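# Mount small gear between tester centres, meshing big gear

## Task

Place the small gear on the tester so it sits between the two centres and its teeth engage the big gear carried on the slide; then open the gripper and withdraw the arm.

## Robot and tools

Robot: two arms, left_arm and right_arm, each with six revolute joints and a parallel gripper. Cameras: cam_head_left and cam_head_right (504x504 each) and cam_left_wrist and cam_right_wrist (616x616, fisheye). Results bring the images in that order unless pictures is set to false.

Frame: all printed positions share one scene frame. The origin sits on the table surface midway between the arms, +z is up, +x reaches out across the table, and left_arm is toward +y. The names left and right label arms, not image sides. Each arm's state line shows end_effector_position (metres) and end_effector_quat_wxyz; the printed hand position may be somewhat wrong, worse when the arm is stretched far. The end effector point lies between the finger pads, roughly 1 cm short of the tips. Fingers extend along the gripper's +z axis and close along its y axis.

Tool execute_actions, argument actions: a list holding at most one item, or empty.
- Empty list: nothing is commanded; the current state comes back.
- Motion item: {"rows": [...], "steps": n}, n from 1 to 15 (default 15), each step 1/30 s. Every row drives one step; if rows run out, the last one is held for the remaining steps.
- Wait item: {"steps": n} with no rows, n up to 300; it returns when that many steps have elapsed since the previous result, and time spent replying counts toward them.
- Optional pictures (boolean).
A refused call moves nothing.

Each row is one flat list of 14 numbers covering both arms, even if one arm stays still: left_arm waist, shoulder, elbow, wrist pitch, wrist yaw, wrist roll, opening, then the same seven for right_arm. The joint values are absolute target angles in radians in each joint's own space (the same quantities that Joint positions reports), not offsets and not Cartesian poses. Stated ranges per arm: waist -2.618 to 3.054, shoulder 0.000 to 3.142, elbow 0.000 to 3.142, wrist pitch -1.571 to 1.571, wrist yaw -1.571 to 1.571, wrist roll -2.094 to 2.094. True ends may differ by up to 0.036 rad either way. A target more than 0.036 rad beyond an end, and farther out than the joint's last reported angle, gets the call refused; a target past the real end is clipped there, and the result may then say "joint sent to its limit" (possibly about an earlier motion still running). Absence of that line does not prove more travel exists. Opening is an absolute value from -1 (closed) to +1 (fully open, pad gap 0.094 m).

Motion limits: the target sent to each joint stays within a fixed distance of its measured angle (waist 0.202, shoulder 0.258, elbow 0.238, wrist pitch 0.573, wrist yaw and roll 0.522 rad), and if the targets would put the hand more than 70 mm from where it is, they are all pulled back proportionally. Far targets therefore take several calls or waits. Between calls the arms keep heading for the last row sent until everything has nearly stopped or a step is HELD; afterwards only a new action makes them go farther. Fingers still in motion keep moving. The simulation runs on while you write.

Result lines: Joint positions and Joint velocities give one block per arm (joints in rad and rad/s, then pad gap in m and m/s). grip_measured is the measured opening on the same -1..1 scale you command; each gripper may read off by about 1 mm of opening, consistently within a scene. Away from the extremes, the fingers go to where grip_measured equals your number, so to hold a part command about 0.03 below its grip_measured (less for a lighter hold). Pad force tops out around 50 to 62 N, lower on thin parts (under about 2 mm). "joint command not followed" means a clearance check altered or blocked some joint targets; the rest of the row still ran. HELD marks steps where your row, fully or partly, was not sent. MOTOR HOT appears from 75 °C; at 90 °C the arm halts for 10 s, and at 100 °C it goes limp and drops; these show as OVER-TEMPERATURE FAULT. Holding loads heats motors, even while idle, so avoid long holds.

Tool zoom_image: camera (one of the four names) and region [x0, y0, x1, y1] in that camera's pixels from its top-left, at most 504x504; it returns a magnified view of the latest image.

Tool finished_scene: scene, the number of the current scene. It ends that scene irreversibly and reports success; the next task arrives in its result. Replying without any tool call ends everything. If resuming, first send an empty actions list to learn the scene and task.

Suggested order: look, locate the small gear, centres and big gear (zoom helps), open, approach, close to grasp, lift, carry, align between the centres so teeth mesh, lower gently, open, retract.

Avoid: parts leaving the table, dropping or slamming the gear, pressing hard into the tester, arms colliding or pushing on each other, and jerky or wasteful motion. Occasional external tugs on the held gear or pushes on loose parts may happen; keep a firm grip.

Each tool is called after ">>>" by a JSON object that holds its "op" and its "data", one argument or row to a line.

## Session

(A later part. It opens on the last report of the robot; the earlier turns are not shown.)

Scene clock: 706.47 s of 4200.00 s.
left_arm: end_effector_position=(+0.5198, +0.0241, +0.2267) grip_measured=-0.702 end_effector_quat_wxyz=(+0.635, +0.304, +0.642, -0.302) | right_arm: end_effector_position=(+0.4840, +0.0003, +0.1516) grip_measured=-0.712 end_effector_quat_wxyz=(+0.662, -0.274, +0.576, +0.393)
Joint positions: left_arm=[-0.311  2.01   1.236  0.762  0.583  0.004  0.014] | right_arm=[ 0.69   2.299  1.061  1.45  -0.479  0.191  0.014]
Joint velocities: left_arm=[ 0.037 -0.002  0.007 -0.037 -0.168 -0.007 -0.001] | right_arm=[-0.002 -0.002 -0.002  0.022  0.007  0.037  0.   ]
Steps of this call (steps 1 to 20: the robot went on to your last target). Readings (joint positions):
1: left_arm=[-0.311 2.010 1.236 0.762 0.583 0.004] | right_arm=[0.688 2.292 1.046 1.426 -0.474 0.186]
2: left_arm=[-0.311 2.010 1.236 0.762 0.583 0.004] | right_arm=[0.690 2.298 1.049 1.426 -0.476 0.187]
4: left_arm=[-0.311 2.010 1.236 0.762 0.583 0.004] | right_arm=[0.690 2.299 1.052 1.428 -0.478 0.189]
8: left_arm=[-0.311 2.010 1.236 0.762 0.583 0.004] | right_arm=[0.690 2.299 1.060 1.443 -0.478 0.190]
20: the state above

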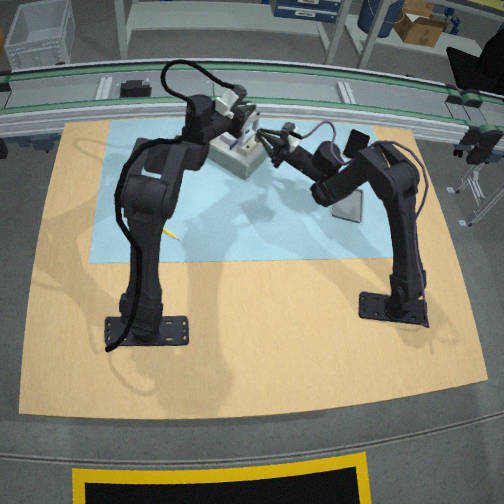

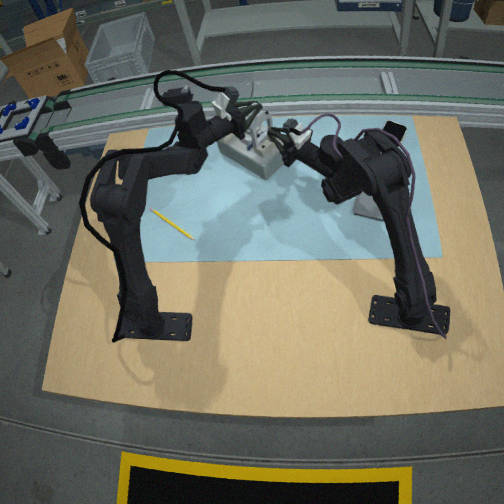

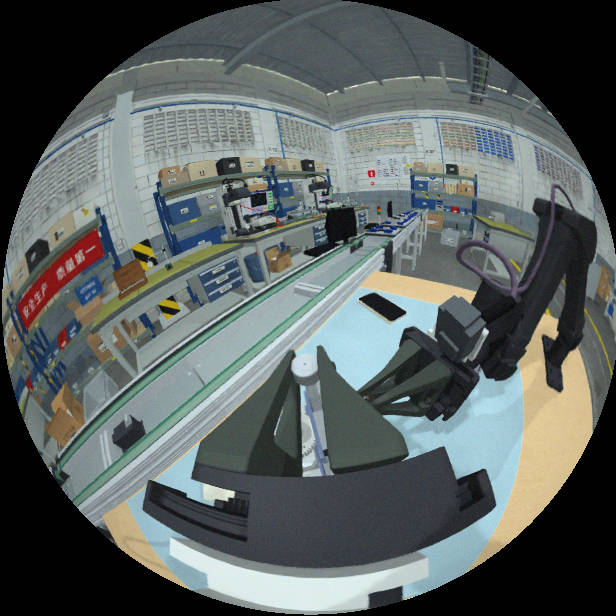

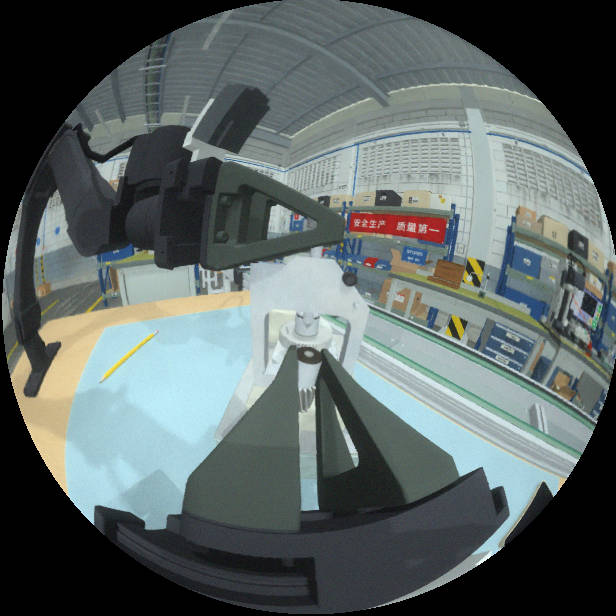

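>>> {"op": "execute_actions", "data": {
  "actions": [
    {"rows":[[-0.312,2.005,1.235,0.795,0.57,0,-0.72,0.695,2.3,1.105,1.46,-0.47,0.195,-0.75],[-0.312,1.995,1.245,0.805,0.57,0,-0.72,0.697,2.3,1.115,1.455,-0.468,0.195,-0.75],[-0.312,1.985,1.255,0.815,0.57,0,-0.72,0.70,2.305,1.125,1.45,-0.466,0.195,-0.75],[-0.312,1.975,1.265,0.825,0.57,0,-0.72,0.702,2.31,1.135,1.445,-0.464,0.195,-0.75],[-0.312,1.965,1.275,0.835,0.57,0,-0.72,0.704,2.32,1.143,1.44,-0.462,0.195,-0.75],[-0.312,1.955,1.285,0.845,0.57,0,-0.72,0.706,2.33,1.15,1.435,-0.46,0.195,-0.75],[-0.312,1.945,1.295,0.855,0.57,0,-0.72,0.708,2.333,1.155,1.43,-0.458,0.195,-0.75],[-0.312,1.935,1.305,0.865,0.57,0,-0.72,0.71,2.333,1.158,1.425,-0.455,0.195,-0.75],[-0.312,1.925,1.32,0.875,0.57,0,-0.72,0.711,2.333,1.16,1.425,-0.453,0.195,-0.75],[-0.312,1.915,1.335,0.885,0.57,0,-0.72,0.711,2.333,1.16,1.425,-0.453,0.195,-0.75]],"steps":15}
  ],
  "pictures": false
}}

>>> {"op": "execute_actions", "data": {
  "actions": [
    {"steps":12}
  ],
  "pictures": false
}}

Scene clock: 719.00 s of 4200.00 s.
left_arm: end_effector_position=(+0.5196, +0.0244, +0.2408) grip_measured=-0.702 end_effector_quat_wxyz=(+0.643, +0.304, +0.635, -0.301) | right_arm: end_effector_position=(+0.4938, +0.0098, +0.1713) grip_measured=-0.712 end_effector_quat_wxyz=(+0.680, -0.272, +0.556, +0.394)
Joint positions: left_arm=[-0.311  1.991  1.25   0.75   0.581  0.004  0.014] | right_arm=[ 0.7    2.31   1.138  1.438 -0.465  0.191  0.014]
Joint velocities: left_arm=[ 0.022 -0.027  0.017  0.007 -0.037  0.007 -0.001] | right_arm=[-0.002  0.1   -0.007 -0.022  0.022  0.022  0.001]
Steps of this call (steps 1 to 15: the robot went on to your last target; steps 16 to 90: nothing new was sent; then 9.03 s passed at rest; steps 91 to 105: all 15 steps of this action). Readings (joint positions):
91: left_arm=[-0.311 2.010 1.236 0.762 0.583 0.004] | right_arm=[0.690 2.299 1.064 1.450 -0.479 0.191]
92: left_arm=[-0.311 2.010 1.236 0.763 0.583 0.004] | right_arm=[0.690 2.299 1.069 1.448 -0.479 0.191]
94: left_arm=[-0.311 2.010 1.236 0.765 0.583 0.004] | right_arm=[0.690 2.299 1.088 1.446 -0.478 0.191]
98: left_arm=[-0.311 2.004 1.236 0.767 0.580 0.004] | right_arm=[0.691 2.299 1.128 1.444 -0.471 0.191]
105: the state above

Scene clock: 719.40 s of 4200.00 s.
left_arm: end_effector_position=(+0.5196, +0.0244, +0.2409) grip_measured=-0.702 end_effector_quat_wxyz=(+0.642, +0.304, +0.636, -0.301) | right_arm: end_effector_position=(+0.4951, +0.0101, +0.1631) grip_measured=-0.712 end_effector_quat_wxyz=(+0.673, -0.271, +0.564, +0.393)
Joint positions: left_arm=[-0.311  1.989  1.251  0.746  0.581  0.004  0.014] | right_arm=[ 0.7    2.321  1.138  1.426 -0.464  0.191  0.014]
Joint velocities: left_arm=[-0.012  0.002 -0.007  0.007 -0.037 -0.051 -0.   ] | right_arm=[-0.007  0.007 -0.007 -0.022  0.051  0.066  0.   ]
Steps of this call (steps 1 to 12: the robot went on to your last target). Readings (joint positions):
1: left_arm=[-0.311 1.990 1.250 0.749 0.581 0.004] | right_arm=[0.700 2.313 1.138 1.436 -0.465 0.191]
2: left_arm=[-0.311 1.990 1.251 0.748 0.581 0.004] | right_arm=[0.700 2.317 1.138 1.433 -0.465 0.191]
4: left_arm=[-0.311 1.990 1.251 0.747 0.581 0.004] | right_arm=[0.700 2.320 1.138 1.429 -0.464 0.191]
8: left_arm=[-0.311 1.989 1.251 0.746 0.581 0.004] | right_arm=[0.700 2.321 1.138 1.426 -0.464 0.191]
12: the state above

>>> {"op": "execute_actions", "data": {
  "actions": [
    {"rows":[[-0.312,1.915,1.335,0.885,0.57,0,-0.72,0.73,2.333,1.16,1.40,-0.453,0.195,-0.75],[-0.312,1.915,1.335,0.885,0.57,0,-0.72,0.715,2.333,1.16,1.40,-0.453,0.195,-0.75]],"steps":15}
  ]
}}

>>> {"op": "zoom_image", "data": {
  "camera": "cam_right_wrist",
  "region": [220, 230, 420, 450]
}}

Scene clock: 725.40 s of 4200.00 s.
left_arm: end_effector_position=(+0.5196, +0.0244, +0.2409) grip_measured=-0.702 end_effector_quat_wxyz=(+0.642, +0.304, +0.636, -0.301) | right_arm: end_effector_position=(+0.4946, +0.0129, +0.1583) grip_measured=-0.712 end_effector_quat_wxyz=(+0.666, -0.272, +0.572, +0.394)
Joint positions: left_arm=[-0.311  1.989  1.251  0.746  0.581  0.004  0.014] | right_arm=[ 0.706  2.321  1.138  1.405 -0.461  0.191  0.014]
Joint velocities: left_arm=[ 0.002  0.002 -0.012 -0.007  0.022  0.022 -0.001] | right_arm=[-0.007 -0.012 -0.002 -0.007  0.007 -0.007 -0.001]
Steps of this call (steps 1 to 30: the robot went on to your last target; steps 31 to 90: nothing new was sent; then 2.50 s passed at rest; steps 91 to 105: all 15 steps of this action). Readings (joint positions):
91: left_arm=[-0.311 1.989 1.251 0.746 0.581 0.004] | right_arm=[0.702 2.321 1.138 1.424 -0.462 0.191]
92: left_arm=[-0.311 1.989 1.251 0.746 0.581 0.004] | right_arm=[0.703 2.321 1.138 1.421 -0.461 0.191]
94: left_arm=[-0.311 1.989 1.251 0.746 0.581 0.004] | right_arm=[0.705 2.321 1.138 1.414 -0.461 0.191]
98: left_arm=[-0.311 1.989 1.251 0.746 0.581 0.004] | right_arm=[0.706 2.321 1.138 1.407 -0.461 0.191]
105: the state above

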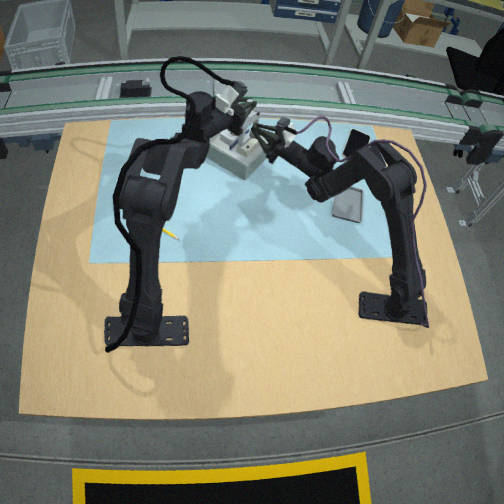

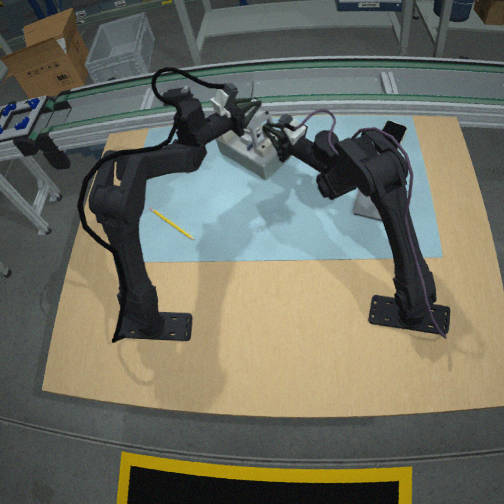

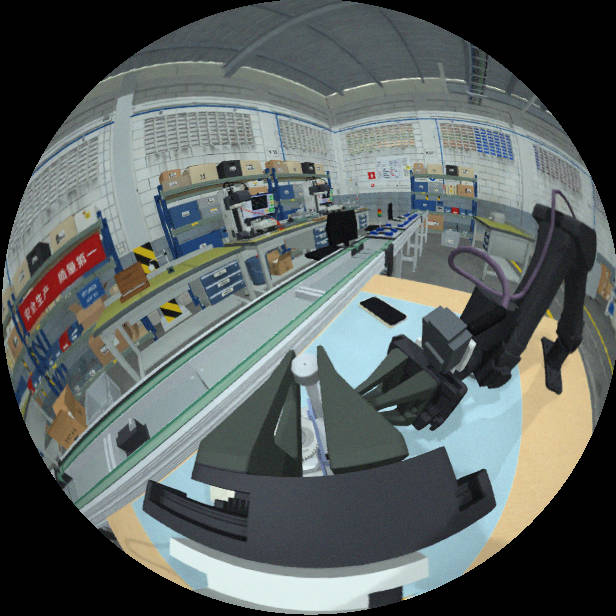

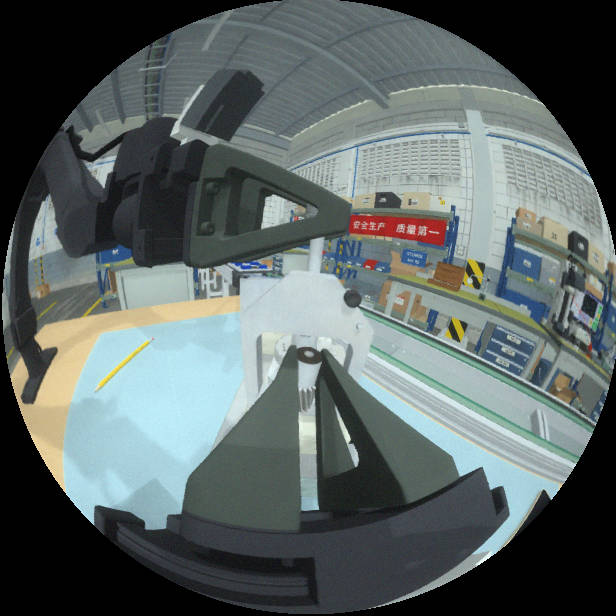

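Region (220, 230, 420, 450) of cam_right_wrist's 616x616 image, scaled by 2.291, with more detail than that image has; it fills the left 458 columns of this view, and the rest is white.

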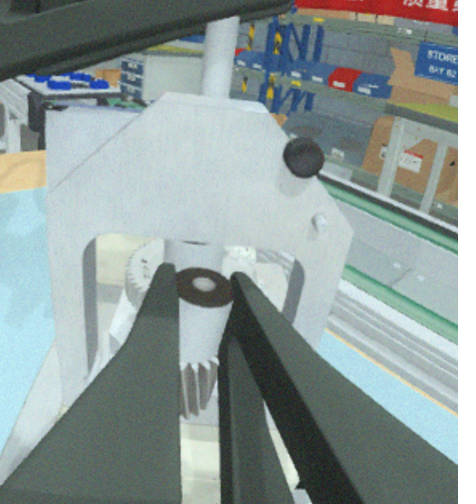

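>>> {"op": "execute_actions", "data": {
  "actions": [
    {"rows":[[-0.312,1.915,1.335,0.885,0.57,0,-0.72,0.73,2.333,1.16,1.385,-0.453,0.195,-0.75],[-0.312,1.915,1.335,0.885,0.57,0,-0.72,0.72,2.333,1.16,1.385,-0.453,0.195,-0.75],[-0.312,1.915,1.335,0.885,0.57,0,-0.72,0.721,2.36,1.175,1.382,-0.451,0.195,-0.75],[-0.312,1.915,1.335,0.885,0.57,0,-0.72,0.722,2.342,1.175,1.379,-0.45,0.195,-0.75],[-0.312,1.915,1.335,0.885,0.57,0,-0.72,0.723,2.343,1.18,1.376,-0.449,0.195,-0.75],[-0.312,1.915,1.335,0.885,0.57,0,-0.72,0.724,2.345,1.185,1.373,-0.448,0.195,-0.75],[-0.312,1.915,1.335,0.885,0.57,0,-0.72,0.726,2.347,1.19,1.37,-0.447,0.195,-0.75],[-0.312,1.915,1.335,0.885,0.57,0,-0.72,0.727,2.349,1.195,1.367,-0.445,0.195,-0.75],[-0.312,1.915,1.335,0.885,0.57,0,-0.72,0.728,2.351,1.20,1.364,-0.444,0.195,-0.75],[-0.312,1.915,1.335,0.885,0.57,0,-0.72,0.73,2.353,1.205,1.362,-0.442,0.195,-0.75],[-0.312,1.915,1.335,0.885,0.57,0,-0.72,0.731,2.355,1.21,1.362,-0.441,0.195,-0.75],[-0.312,1.915,1.335,0.885,0.57,0,-0.72,0.732,2.357,1.216,1.362,-0.44,0.195,-0.75]],"steps":15}
  ],
  "pictures": false
}}

>>> {"op": "execute_actions", "data": {
  "actions": [
    {"steps":10}
  ]
}}

>>> {"op": "zoom_image", "data": {
  "camera": "cam_right_wrist",
  "region": [220, 230, 420, 450]
}}

Scene clock: 737.77 s of 4200.00 s.
left_arm: end_effector_position=(+0.5196, +0.0244, +0.2409) grip_measured=-0.702 end_effector_quat_wxyz=(+0.642, +0.304, +0.636, -0.301) | right_arm: end_effector_position=(+0.5001, +0.0236, +0.1599) grip_measured=-0.712 end_effector_quat_wxyz=(+0.664, -0.272, +0.573, +0.396)
Joint positions: left_arm=[-0.311  1.989  1.251  0.746  0.581  0.004  0.014] | right_arm=[ 0.72   2.339  1.19   1.368 -0.452  0.191  0.014]
Joint velocities: left_arm=[ 0.007 -0.007  0.002  0.022  0.051 -0.022 -0.002] | right_arm=[ 0.022 -0.022  0.012 -0.051  0.037 -0.095  0.   ]
Steps of this call (steps 1 to 15: the robot went on to your last target; steps 16 to 90: nothing new was sent; then 8.87 s passed at rest; steps 91 to 105: all 15 steps of this action). Readings (joint positions):
91: left_arm=[-0.311 1.989 1.251 0.746 0.581 0.004] | right_arm=[0.706 2.321 1.138 1.403 -0.461 0.191]
92: left_arm=[-0.311 1.989 1.251 0.746 0.581 0.004] | right_arm=[0.707 2.321 1.138 1.401 -0.461 0.191]
94: left_arm=[-0.311 1.989 1.251 0.746 0.581 0.004] | right_arm=[0.709 2.326 1.145 1.397 -0.460 0.191]
98: left_arm=[-0.311 1.989 1.251 0.746 0.581 0.004] | right_arm=[0.712 2.332 1.160 1.381 -0.459 0.191]
105: the state above

Scene clock: 738.10 s of 4200.00 s.
left_arm: end_effector_position=(+0.5196, +0.0244, +0.2409) grip_measured=-0.702 end_effector_quat_wxyz=(+0.642, +0.304, +0.636, -0.301) | right_arm: end_effector_position=(+0.5001, +0.0239, +0.1595) grip_measured=-0.712 end_effector_quat_wxyz=(+0.664, -0.272, +0.573, +0.396)
Joint positions: left_arm=[-0.311  1.989  1.251  0.746  0.581  0.004  0.014] | right_arm=[ 0.721  2.339  1.19   1.366 -0.45   0.191  0.014]
Joint velocities: left_arm=[ 0.002 -0.017 -0.007 -0.081 -0.022 -0.051 -0.001] | right_arm=[ 0.002  0.002 -0.007 -0.037  0.095  0.037  0.   ]
Steps of this call (steps 1 to 10: the robot went on to your last target). Readings (joint positions):
1: left_arm=[-0.311 1.989 1.251 0.746 0.581 0.004] | right_arm=[0.720 2.339 1.190 1.367 -0.451 0.191]
2: left_arm=[-0.311 1.989 1.251 0.746 0.581 0.004] | right_arm=[0.721 2.339 1.190 1.366 -0.451 0.191]
4: left_arm=[-0.311 1.989 1.251 0.746 0.581 0.004] | right_arm=[0.721 2.339 1.190 1.366 -0.451 0.191]
8: left_arm=[-0.311 1.989 1.251 0.746 0.581 0.004] | right_arm=[0.721 2.339 1.190 1.366 -0.450 0.191]
10: the state above

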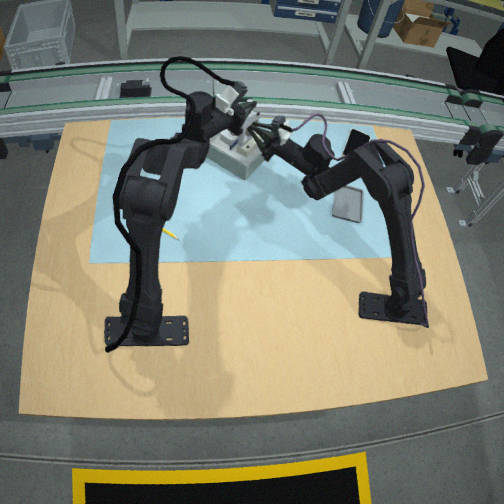

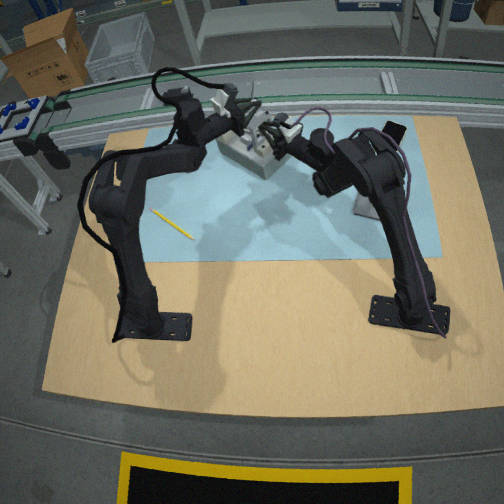

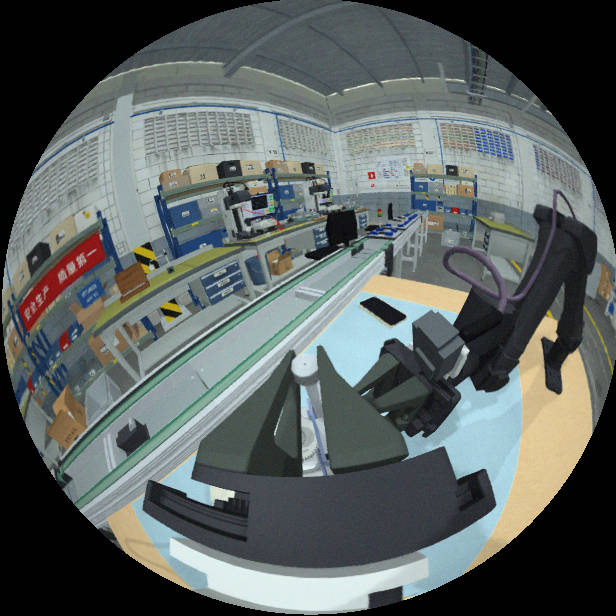

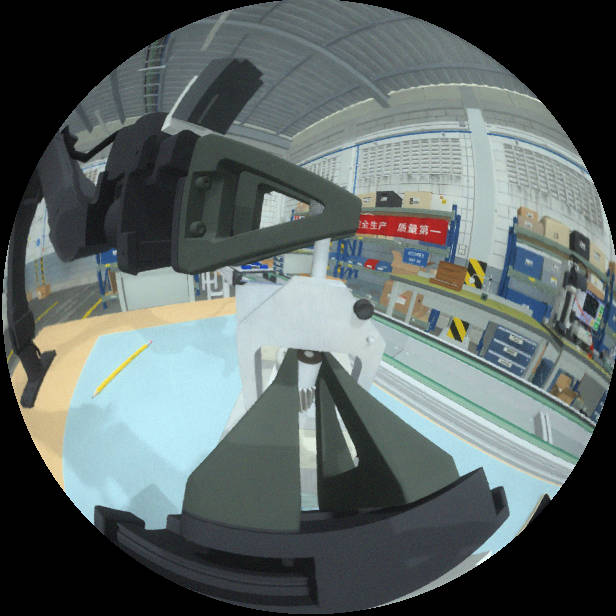

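Region (220, 230, 420, 450) of cam_right_wrist's 616x616 image, scaled by 2.291, with more detail than that image has; it fills the left 458 columns of this view, and the rest is white.

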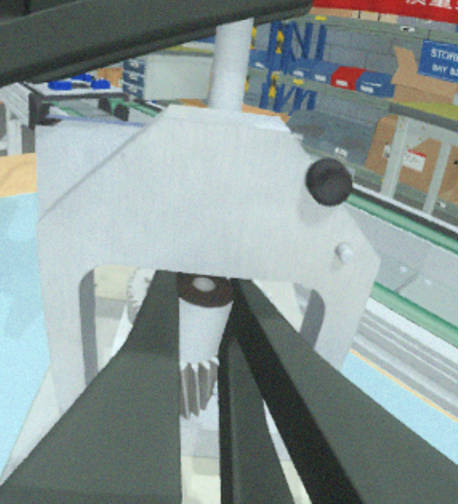

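>>> {"op": "execute_actions", "data": {
  "actions": [
    {"rows":[[-0.312,1.915,1.335,0.885,0.57,0,-0.72,0.732,2.378,1.216,1.358,-0.44,0.19,-0.75],[-0.312,1.915,1.335,0.885,0.57,0,-0.72,0.745,2.362,1.228,1.355,-0.439,0.19,-0.75],[-0.312,1.915,1.335,0.885,0.57,0,-0.72,0.735,2.363,1.228,1.352,-0.438,0.19,-0.75],[-0.312,1.915,1.335,0.885,0.57,0,-0.72,0.736,2.365,1.233,1.349,-0.437,0.19,-0.75],[-0.312,1.915,1.335,0.885,0.57,0,-0.72,0.737,2.367,1.238,1.346,-0.436,0.19,-0.75],[-0.312,1.915,1.335,0.885,0.57,0,-0.72,0.738,2.37,1.243,1.343,-0.435,0.19,-0.75],[-0.312,1.915,1.335,0.885,0.57,0,-0.72,0.74,2.373,1.248,1.34,-0.433,0.19,-0.75],[-0.312,1.915,1.335,0.885,0.57,0,-0.72,0.741,2.376,1.253,1.337,-0.432,0.19,-0.75],[-0.312,1.915,1.335,0.885,0.57,0,-0.72,0.742,2.378,1.257,1.337,-0.431,0.19,-0.75],[-0.312,1.915,1.335,0.885,0.57,0,-0.72,0.743,2.378,1.261,1.337,-0.43,0.19,-0.75]],"steps":15}
  ],
  "pictures": false
}}

>>> {"op": "execute_actions", "data": {
  "actions": [
    {"steps":8}
  ]
}}

>>> {"op": "zoom_image", "data": {
  "camera": "cam_right_wrist",
  "region": [220, 230, 420, 450]
}}

>>> {"op": "zoom_image", "data": {
  "camera": "cam_left_wrist",
  "region": [260, 370, 380, 490]
}}

Scene clock: 751.27 s of 4200.00 s.
left_arm: end_effector_position=(+0.5196, +0.0244, +0.2408) grip_measured=-0.702 end_effector_quat_wxyz=(+0.642, +0.304, +0.636, -0.301) | right_arm: end_effector_position=(+0.5052, +0.0324, +0.1569) grip_measured=-0.712 end_effector_quat_wxyz=(+0.661, -0.272, +0.576, +0.397)
Joint positions: left_arm=[-0.311  1.989  1.251  0.745  0.581  0.004  0.014] | right_arm=[ 0.731  2.363  1.234  1.34  -0.441  0.191  0.014]
Joint velocities: left_arm=[ 0.002 -0.027  0.007 -0.037  0.007  0.007  0.   ] | right_arm=[ 0.002  0.002  0.002 -0.139 -0.066 -0.051  0.   ]
Steps of this call (steps 1 to 15: the robot went on to your last target; steps 16 to 90: nothing new was sent; then 9.67 s passed at rest; steps 91 to 105: all 15 steps of this action). Readings (joint positions):
91: left_arm=[-0.311 1.989 1.251 0.746 0.581 0.004] | right_arm=[0.721 2.341 1.191 1.366 -0.450 0.191]
92: left_arm=[-0.311 1.989 1.251 0.746 0.581 0.004] | right_arm=[0.722 2.343 1.194 1.365 -0.449 0.191]
94: left_arm=[-0.311 1.989 1.251 0.746 0.581 0.004] | right_arm=[0.724 2.348 1.200 1.359 -0.448 0.191]
98: left_arm=[-0.311 1.989 1.251 0.746 0.581 0.004] | right_arm=[0.727 2.357 1.218 1.349 -0.446 0.191]
105: the state above

Scene clock: 751.53 s of 4200.00 s.
left_arm: end_effector_position=(+0.5196, +0.0244, +0.2408) grip_measured=-0.702 end_effector_quat_wxyz=(+0.642, +0.304, +0.636, -0.301) | right_arm: end_effector_position=(+0.5052, +0.0325, +0.1570) grip_measured=-0.712 end_effector_quat_wxyz=(+0.661, -0.271, +0.576, +0.397)
Joint positions: left_arm=[-0.311  1.989  1.251  0.745  0.581  0.004  0.014] | right_arm=[ 0.732  2.363  1.234  1.34  -0.44   0.191  0.014]
Joint velocities: left_arm=[ 0.012 -0.002  0.002 -0.037 -0.037  0.037  0.   ] | right_arm=[-0.007  0.002 -0.002 -0.051 -0.037  0.007  0.   ]
Steps of this call (steps 1 to 8: the robot went on to your last target). Readings (joint positions):
1: left_arm=[-0.311 1.989 1.251 0.745 0.581 0.004] | right_arm=[0.732 2.363 1.234 1.340 -0.441 0.191]
2: left_arm=[-0.311 1.989 1.251 0.745 0.581 0.004] | right_arm=[0.732 2.363 1.234 1.340 -0.441 0.191]
4: left_arm=[-0.311 1.989 1.251 0.745 0.581 0.004] | right_arm=[0.732 2.363 1.234 1.340 -0.440 0.191]
8: the state above

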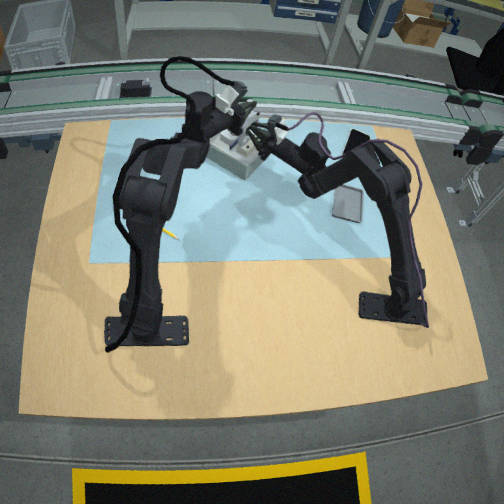

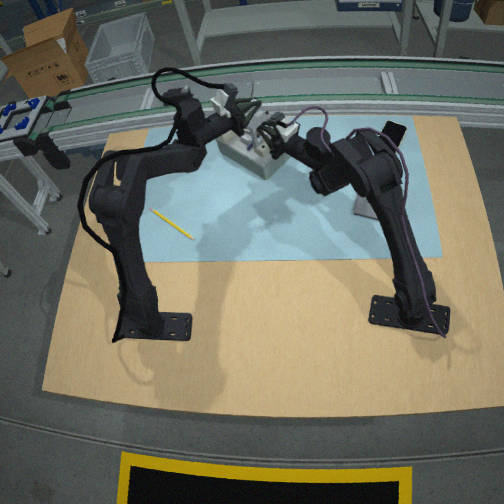

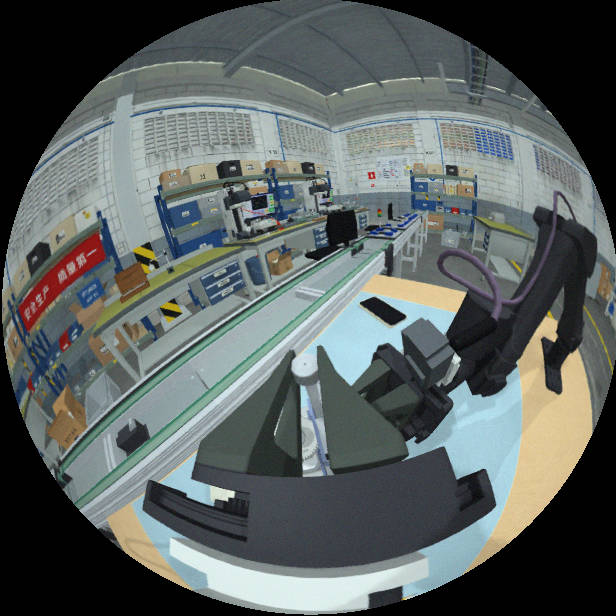

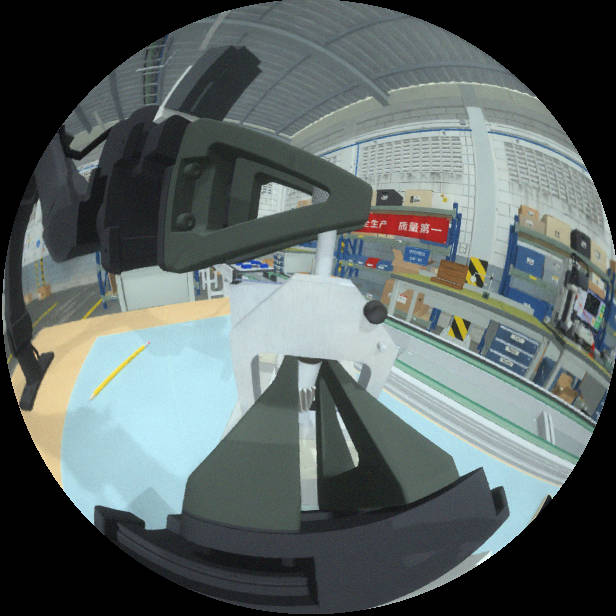

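Region (220, 230, 420, 450) of cam_right_wrist's 616x616 image, scaled by 2.291, with more detail than that image has; it fills the left 458 columns of this view, and the rest is white.

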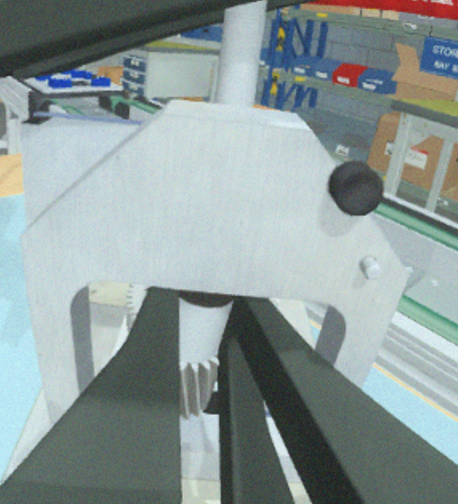

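Region (260, 370, 380, 490) of cam_left_wrist's 616x616 image, scaled by 4.200, with more detail than that image has.

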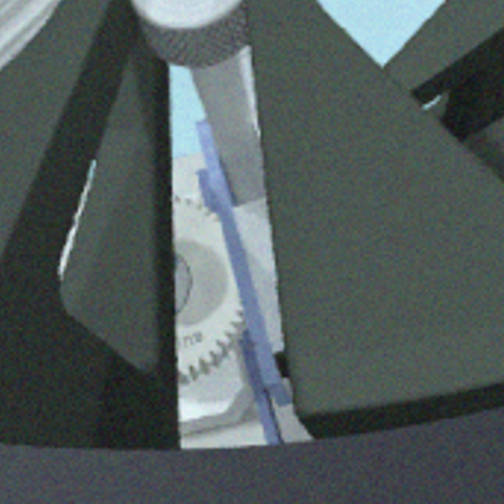

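>>> {"op": "execute_actions", "data": {
  "actions": [
    {"rows":[[-0.312,1.915,1.335,0.885,0.57,0,-0.72,0.743,2.398,1.27,1.335,-0.43,0.19,-0.75],[-0.312,1.915,1.335,0.885,0.57,0,-0.72,0.755,2.384,1.272,1.333,-0.429,0.19,-0.75],[-0.312,1.915,1.335,0.885,0.57,0,-0.72,0.745,2.385,1.275,1.331,-0.428,0.19,-0.75],[-0.312,1.915,1.335,0.885,0.57,0,-0.72,0.746,2.386,1.28,1.329,-0.427,0.19,-0.75],[-0.312,1.915,1.335,0.885,0.57,0,-0.72,0.747,2.388,1.285,1.327,-0.426,0.19,-0.75],[-0.312,1.915,1.335,0.885,0.57,0,-0.72,0.748,2.39,1.289,1.325,-0.424,0.19,-0.75],[-0.312,1.915,1.335,0.885,0.57,0,-0.72,0.748,2.391,1.293,1.324,-0.423,0.19,-0.75]],"steps":15}
  ]
}}

>>> {"op": "zoom_image", "data": {
  "camera": "cam_right_wrist",
  "region": [220, 230, 420, 450]
}}

>>> {"op": "zoom_image", "data": {
  "camera": "cam_left_wrist",
  "region": [260, 370, 380, 490]
}}

Scene clock: 765.97 s of 4200.00 s.
left_arm: end_effector_position=(+0.5196, +0.0244, +0.2408) grip_measured=-0.702 end_effector_quat_wxyz=(+0.642, +0.304, +0.636, -0.301) | right_arm: end_effector_position=(+0.5077, +0.0356, +0.1561) grip_measured=-0.712 end_effector_quat_wxyz=(+0.661, -0.272, +0.575, +0.398)
Joint positions: left_arm=[-0.311  1.989  1.251  0.745  0.581  0.004  0.014] | right_arm=[ 0.734  2.376  1.256  1.333 -0.441  0.191  0.014]
Joint velocities: left_arm=[-0.012  0.012 -0.022 -0.022  0.066 -0.022  0.   ] | right_arm=[ 0.022 -0.012 -0.012 -0.007 -0.051  0.081 -0.   ]
Steps of this call (steps 1 to 15: the robot went on to your last target; steps 16 to 90: nothing new was sent; then 10.93 s passed at rest; steps 91 to 105: all 15 steps of this action). Readings (joint positions):
91: left_arm=[-0.311 1.989 1.251 0.745 0.581 0.004] | right_arm=[0.732 2.365 1.236 1.339 -0.440 0.191]
92: left_arm=[-0.311 1.989 1.251 0.745 0.581 0.004] | right_arm=[0.732 2.367 1.240 1.338 -0.439 0.191]
94: left_arm=[-0.311 1.989 1.251 0.745 0.581 0.004] | right_arm=[0.733 2.369 1.242 1.338 -0.440 0.191]
98: left_arm=[-0.311 1.989 1.251 0.745 0.581 0.004] | right_arm=[0.734 2.375 1.253 1.335 -0.441 0.191]
105: the state above

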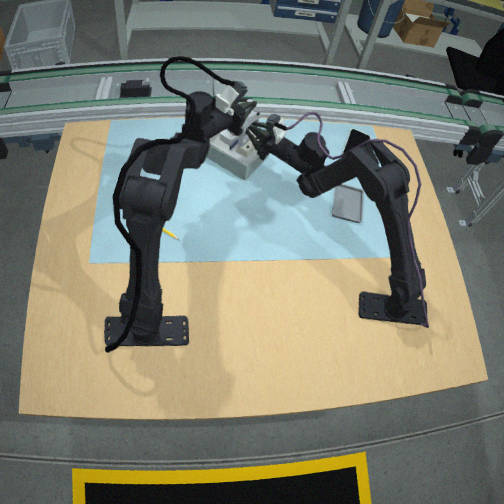

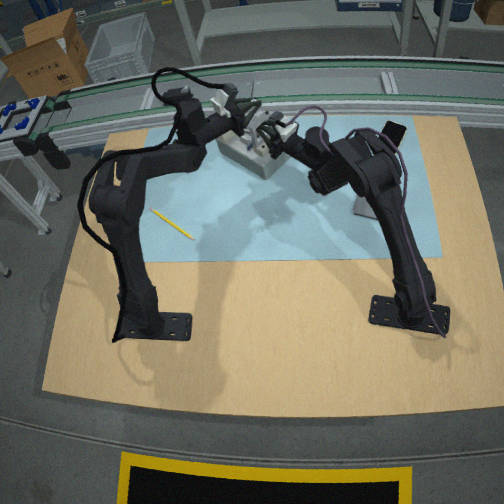

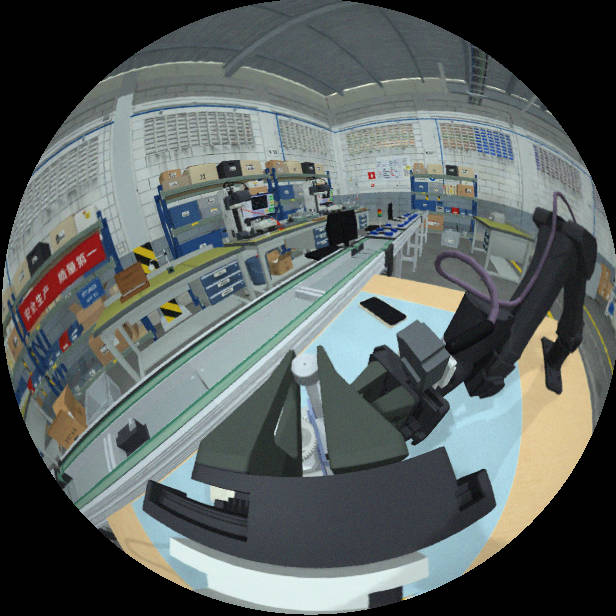

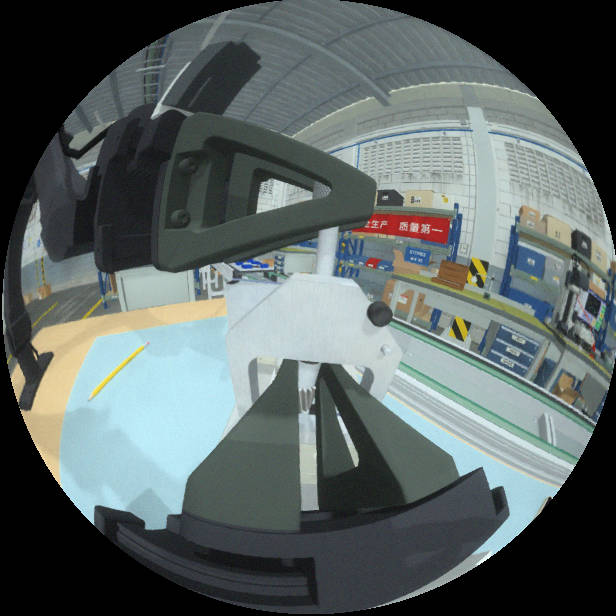

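Region (220, 230, 420, 450) of cam_right_wrist's 616x616 image, scaled by 2.291, with more detail than that image has; it fills the left 458 columns of this view, and the rest is white.

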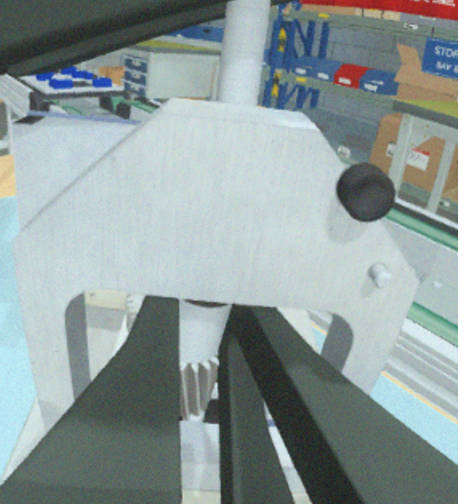

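Region (260, 370, 380, 490) of cam_left_wrist's 616x616 image, scaled by 4.200, with more detail than that image has.

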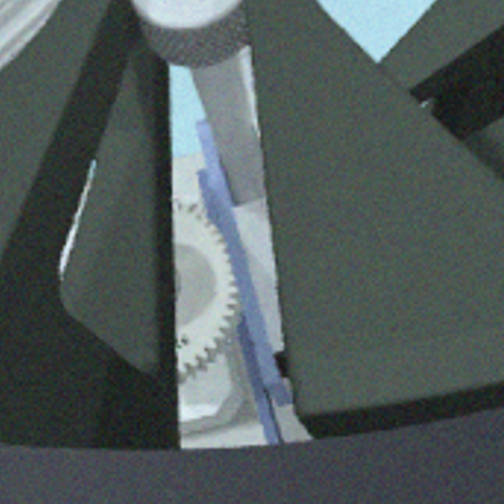

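>>> {"op": "execute_actions", "data": {
  "actions": [
    {"rows":[[-0.312,1.915,1.335,0.885,0.57,0,-0.72,0.748,2.391,1.293,1.31,-0.415,0.19,-0.75],[-0.312,1.915,1.335,0.885,0.57,0,-0.72,0.748,2.391,1.293,1.30,-0.415,0.19,-0.75],[-0.312,1.915,1.335,0.885,0.57,0,-0.72,0.748,2.391,1.293,1.29,-0.415,0.19,-0.75],[-0.312,1.915,1.335,0.885,0.57,0,-0.72,0.748,2.391,1.293,1.28,-0.415,0.19,-0.75]],"steps":15}
  ],
  "pictures": false
}}

Scene clock: 772.20 s of 4200.00 s.
left_arm: end_effector_position=(+0.5196, +0.0244, +0.2408) grip_measured=-0.702 end_effector_quat_wxyz=(+0.642, +0.304, +0.636, -0.301) | right_arm: end_effector_position=(+0.5080, +0.0371, +0.1538) grip_measured=-0.712 end_effector_quat_wxyz=(+0.657, -0.273, +0.579, +0.398)
Joint positions: left_arm=[-0.311  1.989  1.251  0.745  0.581  0.004  0.014] | right_arm=[ 0.735  2.376  1.259  1.318 -0.442  0.191  0.014]
Joint velocities: left_arm=[-0.017  0.007  0.002  0.066  0.022 -0.037  0.   ] | right_arm=[ 0.002  0.027 -0.007 -0.022 -0.022  0.022  0.001]
Steps of this call (steps 1 to 15: the robot went on to your last target; steps 16 to 90: nothing new was sent; then 2.73 s passed at rest; steps 91 to 105: all 15 steps of this action). Readings (joint positions):
91: left_arm=[-0.311 1.989 1.251 0.745 0.581 0.004] | right_arm=[0.734 2.376 1.256 1.332 -0.441 0.191]
92: left_arm=[-0.311 1.989 1.251 0.745 0.581 0.004] | right_arm=[0.734 2.376 1.256 1.331 -0.441 0.191]
94: left_arm=[-0.311 1.989 1.251 0.745 0.581 0.004] | right_arm=[0.734 2.376 1.256 1.328 -0.441 0.191]
98: left_arm=[-0.311 1.989 1.251 0.745 0.581 0.004] | right_arm=[0.735 2.376 1.259 1.319 -0.442 0.191]
105: the state above

>>> {"op": "execute_actions", "data": {
  "actions": [
    {"rows":[[-0.312,1.915,1.335,0.885,0.57,0,-0.72,0.74,2.41,1.31,1.29,-0.415,0.19,-0.75],[-0.312,1.915,1.335,0.885,0.57,0,-0.72,0.74,2.396,1.307,1.285,-0.415,0.19,-0.75]],"steps":15}
  ]
}}

>>> {"op": "zoom_image", "data": {
  "camera": "cam_right_wrist",
  "region": [240, 320, 380, 460]
}}

Scene clock: 778.40 s of 4200.00 s.
left_arm: end_effector_position=(+0.5196, +0.0244, +0.2408) grip_measured=-0.702 end_effector_quat_wxyz=(+0.642, +0.304, +0.636, -0.301) | right_arm: end_effector_position=(+0.5099, +0.0383, +0.1544) grip_measured=-0.712 end_effector_quat_wxyz=(+0.657, -0.273, +0.579, +0.399)
Joint positions: left_arm=[-0.311  1.989  1.251  0.745  0.581  0.004  0.014] | right_arm=[ 0.735  2.379  1.271  1.309 -0.443  0.191  0.014]
Joint velocities: left_arm=[ 0.007  0.017 -0.012 -0.095 -0.095 -0.022 -0.   ] | right_arm=[-0.007 -0.002 -0.002 -0.066  0.007  0.022 -0.001]
Steps of this call (steps 1 to 15: the robot went on to your last target; steps 16 to 90: nothing new was sent; then 2.70 s passed at rest; steps 91 to 105: all 15 steps of this action). Readings (joint positions):
91: left_arm=[-0.311 1.989 1.251 0.745 0.581 0.004] | right_arm=[0.735 2.377 1.262 1.317 -0.442 0.191]
92: left_arm=[-0.311 1.989 1.251 0.745 0.581 0.004] | right_arm=[0.735 2.379 1.266 1.316 -0.443 0.191]
94: left_arm=[-0.311 1.989 1.251 0.745 0.581 0.004] | right_arm=[0.735 2.379 1.270 1.310 -0.443 0.191]
98: left_arm=[-0.311 1.989 1.251 0.745 0.581 0.004] | right_arm=[0.735 2.379 1.271 1.309 -0.443 0.191]
105: the state above

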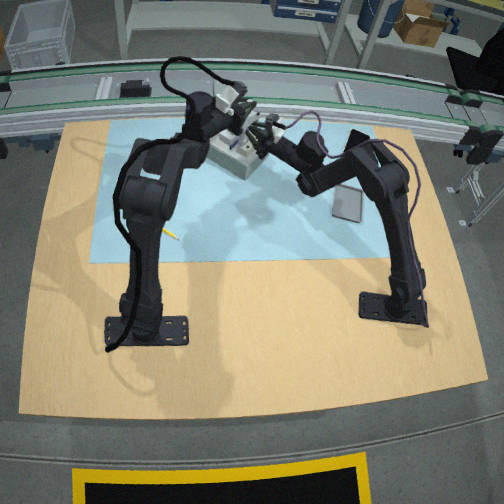

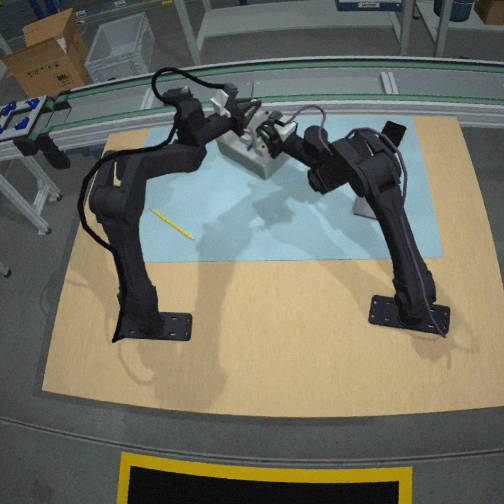

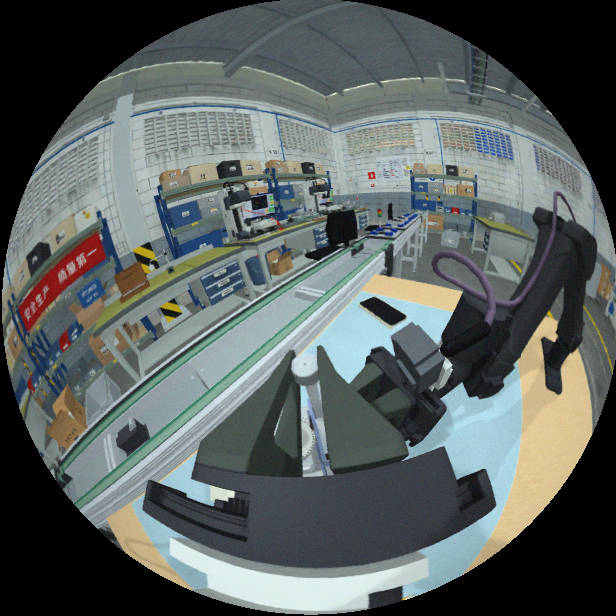

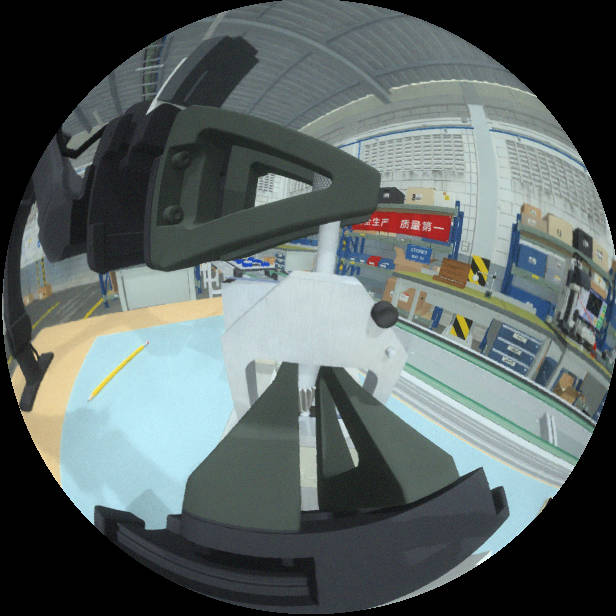

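Region (240, 320, 380, 460) of cam_right_wrist's 616x616 image, scaled by 3.600, with more detail than that image has.

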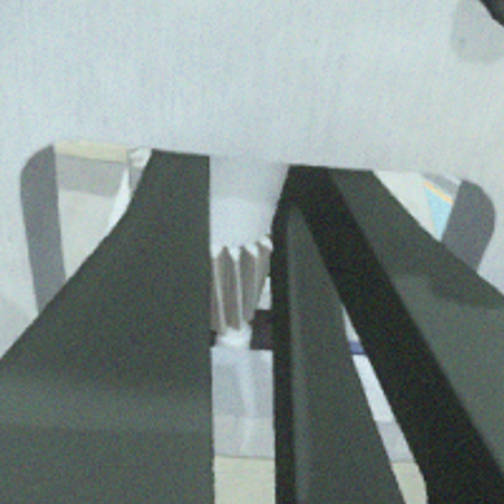

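>>> {"op": "execute_actions", "data": {
  "actions": [
    {"rows":[[-0.312,1.915,1.335,0.885,0.57,0,-0.72,0.74,2.396,1.307,1.27,-0.415,0.19,-0.75],[-0.312,1.915,1.335,0.885,0.57,0,-0.72,0.74,2.396,1.307,1.255,-0.415,0.19,-0.75],[-0.312,1.915,1.335,0.885,0.57,0,-0.72,0.74,2.396,1.307,1.24,-0.415,0.19,-0.75]],"steps":12}
  ],
  "pictures": false
}}

Scene clock: 789.47 s of 4200.00 s.
left_arm: end_effector_position=(+0.5196, +0.0244, +0.2408) grip_measured=-0.702 end_effector_quat_wxyz=(+0.642, +0.304, +0.636, -0.301) | right_arm: end_effector_position=(+0.5111, +0.0391, +0.1540) grip_measured=-0.712 end_effector_quat_wxyz=(+0.654, -0.273, +0.582, +0.398)
Joint positions: left_arm=[-0.311  1.989  1.251  0.745  0.581  0.004  0.014] | right_arm=[ 0.735  2.379  1.277  1.296 -0.443  0.191  0.014]
Joint velocities: left_arm=[ 0.007  0.002 -0.012 -0.037  0.007  0.066 -0.   ] | right_arm=[-0.002  0.007  0.012 -0.007 -0.037 -0.066  0.001]
Steps of this call (steps 1 to 15: the robot went on to your last target; steps 16 to 90: nothing new was sent; then 7.67 s passed at rest; steps 91 to 102: all 12 steps of this action). Readings (joint positions):
91: left_arm=[-0.311 1.989 1.251 0.745 0.581 0.004] | right_arm=[0.735 2.379 1.271 1.308 -0.443 0.191]
92: left_arm=[-0.311 1.989 1.251 0.745 0.581 0.004] | right_arm=[0.735 2.379 1.271 1.306 -0.443 0.191]
94: left_arm=[-0.311 1.989 1.251 0.745 0.581 0.004] | right_arm=[0.735 2.379 1.272 1.304 -0.443 0.191]
98: left_arm=[-0.311 1.989 1.251 0.745 0.581 0.004] | right_arm=[0.735 2.379 1.276 1.297 -0.443 0.191]
102: the state above

>>> {"op": "execute_actions", "data": {
  "actions": [
    {"rows":[[-0.312,1.915,1.335,0.885,0.57,0,-0.72,0.76,2.42,1.32,1.26,-0.425,0.19,-0.75],[-0.312,1.915,1.335,0.885,0.57,0,-0.72,0.752,2.415,1.32,1.26,-0.425,0.19,-0.75],[-0.312,1.915,1.335,0.885,0.57,0,-0.72,0.752,2.405,1.32,1.26,-0.425,0.19,-0.75]],"steps":12}
  ]
}}

>>> {"op": "zoom_image", "data": {
  "camera": "cam_right_wrist",
  "region": [270, 360, 350, 440]
}}

Scene clock: 795.37 s of 4200.00 s.
left_arm: end_effector_position=(+0.5196, +0.0244, +0.2408) grip_measured=-0.702 end_effector_quat_wxyz=(+0.642, +0.304, +0.636, -0.301) | right_arm: end_effector_position=(+0.5077, +0.0445, +0.1541) grip_measured=-0.712 end_effector_quat_wxyz=(+0.651, -0.280, +0.578, +0.404)
Joint positions: left_arm=[-0.311  1.989  1.251  0.745  0.581  0.004  0.014] | right_arm=[ 0.742  2.384  1.286  1.295 -0.457  0.191  0.014]
Joint velocities: left_arm=[-0.022 -0.007 -0.007  0.037 -0.066  0.081 -0.   ] | right_arm=[ 0.012 -0.017  0.002  0.007  0.022 -0.037 -0.   ]
Steps of this call (steps 1 to 15: the robot went on to your last target; steps 16 to 90: nothing new was sent; then 2.50 s passed at rest; steps 91 to 102: all 12 steps of this action). Readings (joint positions):
91: left_arm=[-0.311 1.989 1.251 0.745 0.581 0.004] | right_arm=[0.736 2.381 1.279 1.296 -0.443 0.191]
92: left_arm=[-0.311 1.989 1.251 0.745 0.581 0.004] | right_arm=[0.737 2.383 1.283 1.296 -0.444 0.191]
94: left_arm=[-0.311 1.989 1.251 0.745 0.581 0.004] | right_arm=[0.738 2.384 1.286 1.295 -0.445 0.191]
98: left_arm=[-0.311 1.989 1.251 0.745 0.581 0.004] | right_arm=[0.739 2.384 1.286 1.295 -0.451 0.191]
102: the state above

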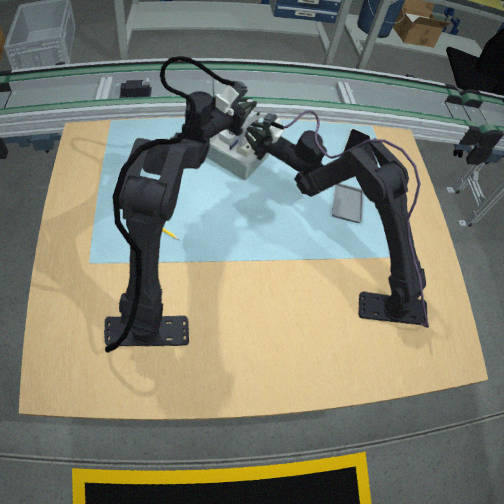

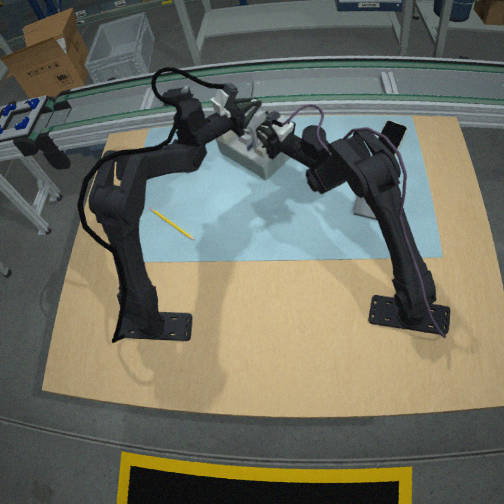

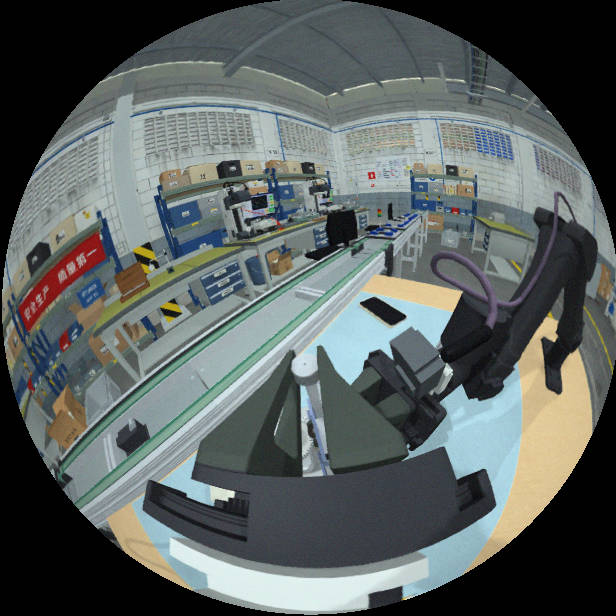

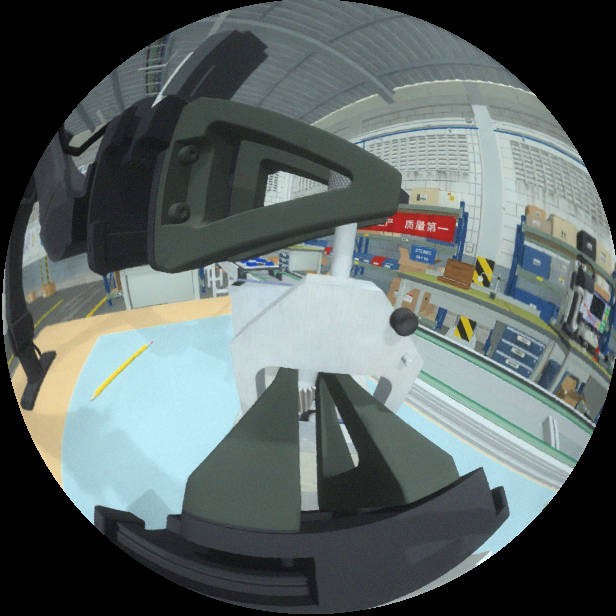

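Region (270, 360, 350, 440) of cam_right_wrist's 616x616 image, scaled by 6.300, with more detail than that image has.

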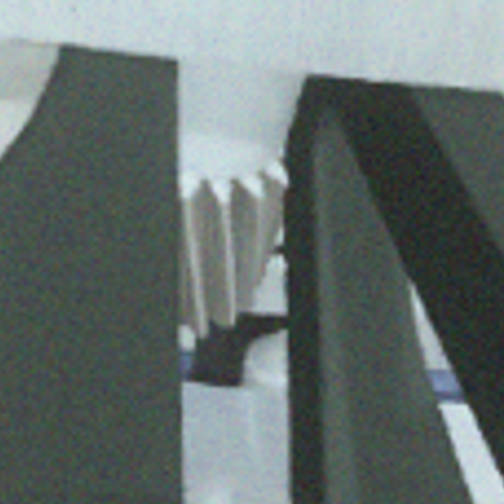

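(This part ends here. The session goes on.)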